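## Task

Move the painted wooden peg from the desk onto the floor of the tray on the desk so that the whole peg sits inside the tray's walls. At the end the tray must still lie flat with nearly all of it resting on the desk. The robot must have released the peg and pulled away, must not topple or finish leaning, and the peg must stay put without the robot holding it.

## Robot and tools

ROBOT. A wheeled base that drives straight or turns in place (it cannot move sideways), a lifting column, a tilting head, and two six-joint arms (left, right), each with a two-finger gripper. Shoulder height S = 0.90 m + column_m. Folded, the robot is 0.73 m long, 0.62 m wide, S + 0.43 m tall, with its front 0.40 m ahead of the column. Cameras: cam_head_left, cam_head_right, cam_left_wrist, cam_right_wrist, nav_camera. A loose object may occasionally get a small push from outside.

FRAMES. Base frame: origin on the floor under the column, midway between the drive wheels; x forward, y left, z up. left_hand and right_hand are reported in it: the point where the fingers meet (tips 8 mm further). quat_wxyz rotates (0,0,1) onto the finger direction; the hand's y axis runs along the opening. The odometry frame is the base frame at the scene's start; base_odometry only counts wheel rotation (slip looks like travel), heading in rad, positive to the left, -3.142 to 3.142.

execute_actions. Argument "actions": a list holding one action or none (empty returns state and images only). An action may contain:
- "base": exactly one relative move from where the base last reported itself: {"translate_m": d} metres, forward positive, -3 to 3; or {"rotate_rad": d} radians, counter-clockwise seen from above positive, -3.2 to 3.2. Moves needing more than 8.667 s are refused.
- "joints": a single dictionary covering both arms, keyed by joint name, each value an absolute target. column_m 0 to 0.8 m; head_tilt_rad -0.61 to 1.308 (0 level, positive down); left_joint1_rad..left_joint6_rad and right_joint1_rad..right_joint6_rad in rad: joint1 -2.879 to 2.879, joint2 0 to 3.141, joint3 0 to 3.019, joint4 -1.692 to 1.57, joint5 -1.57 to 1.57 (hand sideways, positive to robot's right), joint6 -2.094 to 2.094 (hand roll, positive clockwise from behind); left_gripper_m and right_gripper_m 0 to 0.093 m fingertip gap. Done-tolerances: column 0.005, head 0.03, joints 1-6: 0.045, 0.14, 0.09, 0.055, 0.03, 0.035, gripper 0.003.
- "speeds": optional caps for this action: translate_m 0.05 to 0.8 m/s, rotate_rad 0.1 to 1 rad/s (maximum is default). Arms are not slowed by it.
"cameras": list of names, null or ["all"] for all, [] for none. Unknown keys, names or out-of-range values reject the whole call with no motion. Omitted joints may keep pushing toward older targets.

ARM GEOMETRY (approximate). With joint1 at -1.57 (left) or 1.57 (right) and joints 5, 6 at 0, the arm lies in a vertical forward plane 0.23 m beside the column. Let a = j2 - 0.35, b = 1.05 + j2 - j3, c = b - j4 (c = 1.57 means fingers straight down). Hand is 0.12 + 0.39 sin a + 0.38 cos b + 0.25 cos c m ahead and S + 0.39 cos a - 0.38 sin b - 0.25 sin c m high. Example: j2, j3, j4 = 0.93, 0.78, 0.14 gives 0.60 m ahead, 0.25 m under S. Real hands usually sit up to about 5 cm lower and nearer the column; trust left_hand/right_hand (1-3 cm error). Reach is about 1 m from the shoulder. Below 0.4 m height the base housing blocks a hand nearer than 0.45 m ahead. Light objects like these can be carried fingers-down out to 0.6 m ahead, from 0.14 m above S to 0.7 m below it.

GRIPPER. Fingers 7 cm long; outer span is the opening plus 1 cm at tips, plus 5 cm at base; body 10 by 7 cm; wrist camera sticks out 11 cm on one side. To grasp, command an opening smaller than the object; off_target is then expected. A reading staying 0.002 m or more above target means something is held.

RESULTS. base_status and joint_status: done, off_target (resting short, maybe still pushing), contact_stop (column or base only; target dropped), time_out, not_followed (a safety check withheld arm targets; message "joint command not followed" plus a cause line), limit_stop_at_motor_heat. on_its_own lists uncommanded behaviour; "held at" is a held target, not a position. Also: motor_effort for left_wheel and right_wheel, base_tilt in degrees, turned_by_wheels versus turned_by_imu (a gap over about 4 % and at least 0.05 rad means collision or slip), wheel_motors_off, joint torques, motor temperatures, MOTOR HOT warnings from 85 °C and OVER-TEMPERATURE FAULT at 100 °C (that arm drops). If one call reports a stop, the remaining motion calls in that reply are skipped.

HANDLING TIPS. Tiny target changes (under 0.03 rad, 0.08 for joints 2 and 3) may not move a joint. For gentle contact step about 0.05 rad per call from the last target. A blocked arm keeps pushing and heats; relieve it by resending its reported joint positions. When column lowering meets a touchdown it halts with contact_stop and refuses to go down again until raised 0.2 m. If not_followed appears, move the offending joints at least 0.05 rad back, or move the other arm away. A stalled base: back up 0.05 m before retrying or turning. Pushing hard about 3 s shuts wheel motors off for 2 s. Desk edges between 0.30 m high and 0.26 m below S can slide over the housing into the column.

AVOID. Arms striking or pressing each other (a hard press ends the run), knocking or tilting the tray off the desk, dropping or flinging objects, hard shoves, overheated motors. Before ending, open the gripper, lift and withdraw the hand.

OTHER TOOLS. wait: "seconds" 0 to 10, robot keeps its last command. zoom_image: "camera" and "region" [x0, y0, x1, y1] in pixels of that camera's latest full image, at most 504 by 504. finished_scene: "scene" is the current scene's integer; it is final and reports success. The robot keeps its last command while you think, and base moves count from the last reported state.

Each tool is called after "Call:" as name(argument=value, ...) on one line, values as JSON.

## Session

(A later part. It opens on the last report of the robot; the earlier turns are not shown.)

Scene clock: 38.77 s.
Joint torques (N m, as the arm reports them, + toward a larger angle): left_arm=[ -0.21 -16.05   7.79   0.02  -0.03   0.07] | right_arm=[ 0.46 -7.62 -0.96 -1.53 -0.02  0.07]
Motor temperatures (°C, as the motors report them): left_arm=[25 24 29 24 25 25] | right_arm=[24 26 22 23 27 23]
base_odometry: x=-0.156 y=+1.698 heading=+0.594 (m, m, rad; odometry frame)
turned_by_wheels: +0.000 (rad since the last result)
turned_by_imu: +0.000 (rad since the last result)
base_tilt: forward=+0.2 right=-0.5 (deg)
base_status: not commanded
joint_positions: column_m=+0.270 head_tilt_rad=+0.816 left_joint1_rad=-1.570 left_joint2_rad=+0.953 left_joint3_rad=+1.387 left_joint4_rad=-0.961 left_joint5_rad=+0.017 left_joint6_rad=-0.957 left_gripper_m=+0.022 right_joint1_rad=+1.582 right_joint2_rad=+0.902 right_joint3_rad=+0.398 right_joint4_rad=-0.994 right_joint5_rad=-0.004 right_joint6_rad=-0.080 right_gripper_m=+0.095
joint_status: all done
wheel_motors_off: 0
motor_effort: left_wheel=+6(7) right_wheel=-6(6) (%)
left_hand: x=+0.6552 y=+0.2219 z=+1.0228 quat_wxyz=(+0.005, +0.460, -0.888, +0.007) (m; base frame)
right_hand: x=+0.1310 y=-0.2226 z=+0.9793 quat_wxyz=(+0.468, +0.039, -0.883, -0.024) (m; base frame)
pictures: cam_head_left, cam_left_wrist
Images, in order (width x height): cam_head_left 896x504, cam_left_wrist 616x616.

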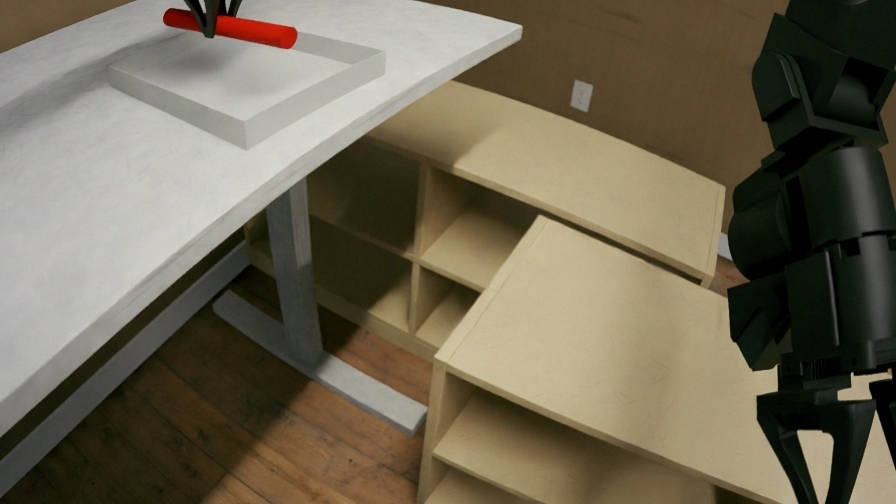

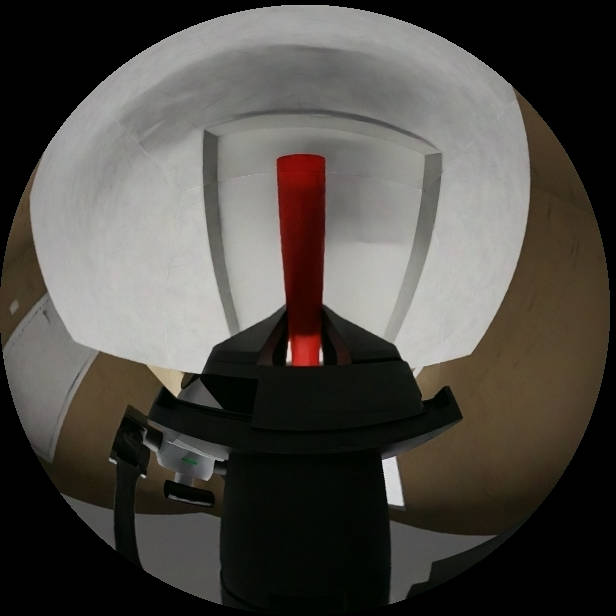

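Call:
execute_actions(actions=[{"joints":{"column_m":0.216,"head_tilt_rad":0.6}}], cameras=["cam_head_left","cam_left_wrist"])

Call:
execute_actions(actions=[{"joints":{"left_gripper_m":0.06}}], cameras=[])

Call:
execute_actions(actions=[{"joints":{"column_m":0.4}}], cameras=["cam_head_left","cam_left_wrist"])

Scene clock: 41.17 s.
Joint torques (N m, as the arm reports them, + toward a larger angle): left_arm=[ -0.45 -16.33   7.7   -0.03  -0.04   0.06] | right_arm=[ 0.08 -8.02 -0.91 -1.54 -0.04  0.07]
Motor temperatures (°C, as the motors report them): left_arm=[25 24 29 24 25 25] | right_arm=[24 26 22 23 27 23]
base_odometry: x=-0.156 y=+1.698 heading=+0.594 (m, m, rad; odometry frame)
turned_by_wheels: +0.000 (rad since the last result)
turned_by_imu: +0.000 (rad since the last result)
base_tilt: forward=+0.2 right=-0.6 (deg)
base_status: not commanded
joint_positions: column_m=+0.216 head_tilt_rad=+0.618 left_joint1_rad=-1.570 left_joint2_rad=+0.953 left_joint3_rad=+1.387 left_joint4_rad=-0.961 left_joint5_rad=+0.017 left_joint6_rad=-0.957 left_gripper_m=+0.022 right_joint1_rad=+1.582 right_joint2_rad=+0.902 right_joint3_rad=+0.398 right_joint4_rad=-0.994 right_joint5_rad=-0.004 right_joint6_rad=-0.080 right_gripper_m=+0.095
joint_status: all done
wheel_motors_off: 0
motor_effort: left_wheel=+7(7) right_wheel=-6(6) (%)
left_hand: x=+0.6552 y=+0.2219 z=+0.9688 quat_wxyz=(+0.005, +0.460, -0.888, +0.007) (m; base frame)
right_hand: x=+0.1310 y=-0.2226 z=+0.9253 quat_wxyz=(+0.468, +0.039, -0.883, -0.024) (m; base frame)
pictures: cam_head_left, cam_left_wrist
Images, in order (width x height): cam_head_left 896x504, cam_left_wrist 616x616.

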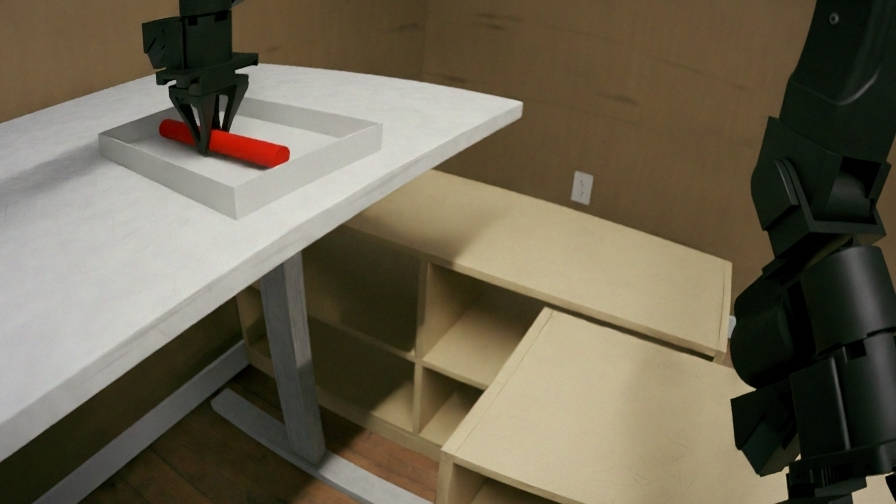

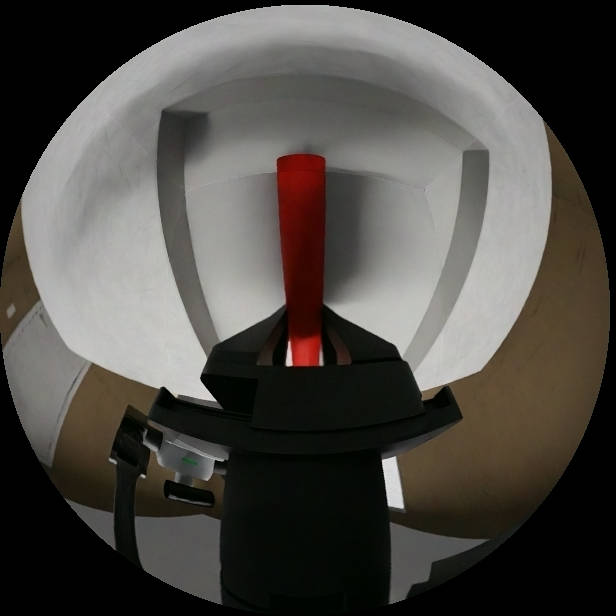

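Scene clock: 41.80 s.
Joint torques (N m, as the arm reports them, + toward a larger angle): left_arm=[ -0.19 -16.11   7.88   0.07  -0.03   0.07] | right_arm=[ 0.9  -7.81 -0.92 -1.55 -0.03  0.07]
Motor temperatures (°C, as the motors report them): left_arm=[25 24 29 24 25 25] | right_arm=[24 26 22 23 27 23]
base_odometry: x=-0.156 y=+1.698 heading=+0.594 (m, m, rad; odometry frame)
turned_by_wheels: +0.000 (rad since the last result)
turned_by_imu: +0.000 (rad since the last result)
base_tilt: forward=+0.3 right=-0.5 (deg)
base_status: not commanded
joint_positions: column_m=+0.216 head_tilt_rad=+0.618 left_joint1_rad=-1.570 left_joint2_rad=+0.953 left_joint3_rad=+1.387 left_joint4_rad=-0.961 left_joint5_rad=+0.017 left_joint6_rad=-0.957 left_gripper_m=+0.060 right_joint1_rad=+1.582 right_joint2_rad=+0.902 right_joint3_rad=+0.398 right_joint4_rad=-0.994 right_joint5_rad=-0.004 right_joint6_rad=-0.080 right_gripper_m=+0.095
joint_status: all done
wheel_motors_off: 0
motor_effort: left_wheel=+7(7) right_wheel=-6(6) (%)
left_hand: x=+0.6552 y=+0.2219 z=+0.9688 quat_wxyz=(+0.005, +0.460, -0.888, +0.007) (m; base frame)
right_hand: x=+0.1310 y=-0.2226 z=+0.9253 quat_wxyz=(+0.468, +0.039, -0.883, -0.024) (m; base frame)
pictures: none
No camera images: the call's "cameras" was empty. Leave "cameras" out to get every camera's image.

Scene clock: 44.77 s.
Joint torques (N m, as the arm reports them, + toward a larger angle): left_arm=[ -0.67 -16.28   7.89  -0.05  -0.05   0.08] | right_arm=[ 0.17 -8.04 -1.06 -1.41  0.03  0.06]
Motor temperatures (°C, as the motors report them): left_arm=[25 24 29 24 25 25] | right_arm=[24 26 22 23 27 23]
base_odometry: x=-0.156 y=+1.698 heading=+0.594 (m, m, rad; odometry frame)
turned_by_wheels: +0.000 (rad since the last result)
turned_by_imu: +0.000 (rad since the last result)
base_tilt: forward=+0.4 right=-0.6 (deg)
base_status: not commanded
joint_positions: column_m=+0.400 head_tilt_rad=+0.617 left_joint1_rad=-1.570 left_joint2_rad=+0.953 left_joint3_rad=+1.387 left_joint4_rad=-0.961 left_joint5_rad=+0.017 left_joint6_rad=-0.957 left_gripper_m=+0.060 right_joint1_rad=+1.582 right_joint2_rad=+0.902 right_joint3_rad=+0.398 right_joint4_rad=-0.994 right_joint5_rad=-0.004 right_joint6_rad=-0.080 right_gripper_m=+0.095
joint_status: all done
wheel_motors_off: 0
motor_effort: left_wheel=+7(7) right_wheel=-7(7) (%)
left_hand: x=+0.6552 y=+0.2219 z=+1.1527 quat_wxyz=(+0.005, +0.460, -0.888, +0.007) (m; base frame)
right_hand: x=+0.1310 y=-0.2226 z=+1.1092 quat_wxyz=(+0.468, +0.039, -0.883, -0.024) (m; base frame)
pictures: cam_head_left, cam_left_wrist
Images, in order (width x height): cam_head_left 896x504, cam_left_wrist 616x616.

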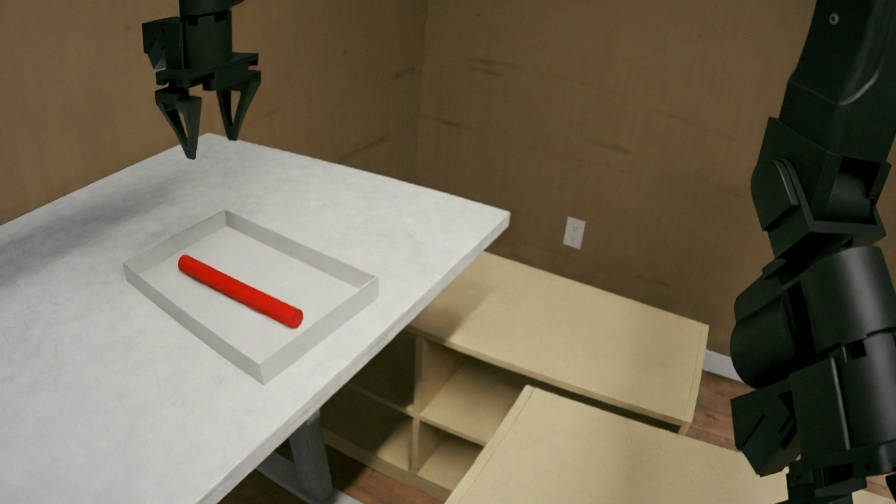

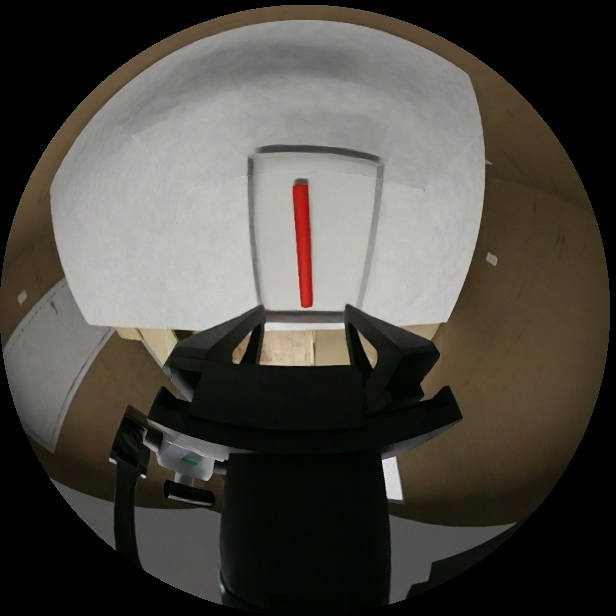

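Call:
finished_scene(scene=1)

The scene is finished: the task was done.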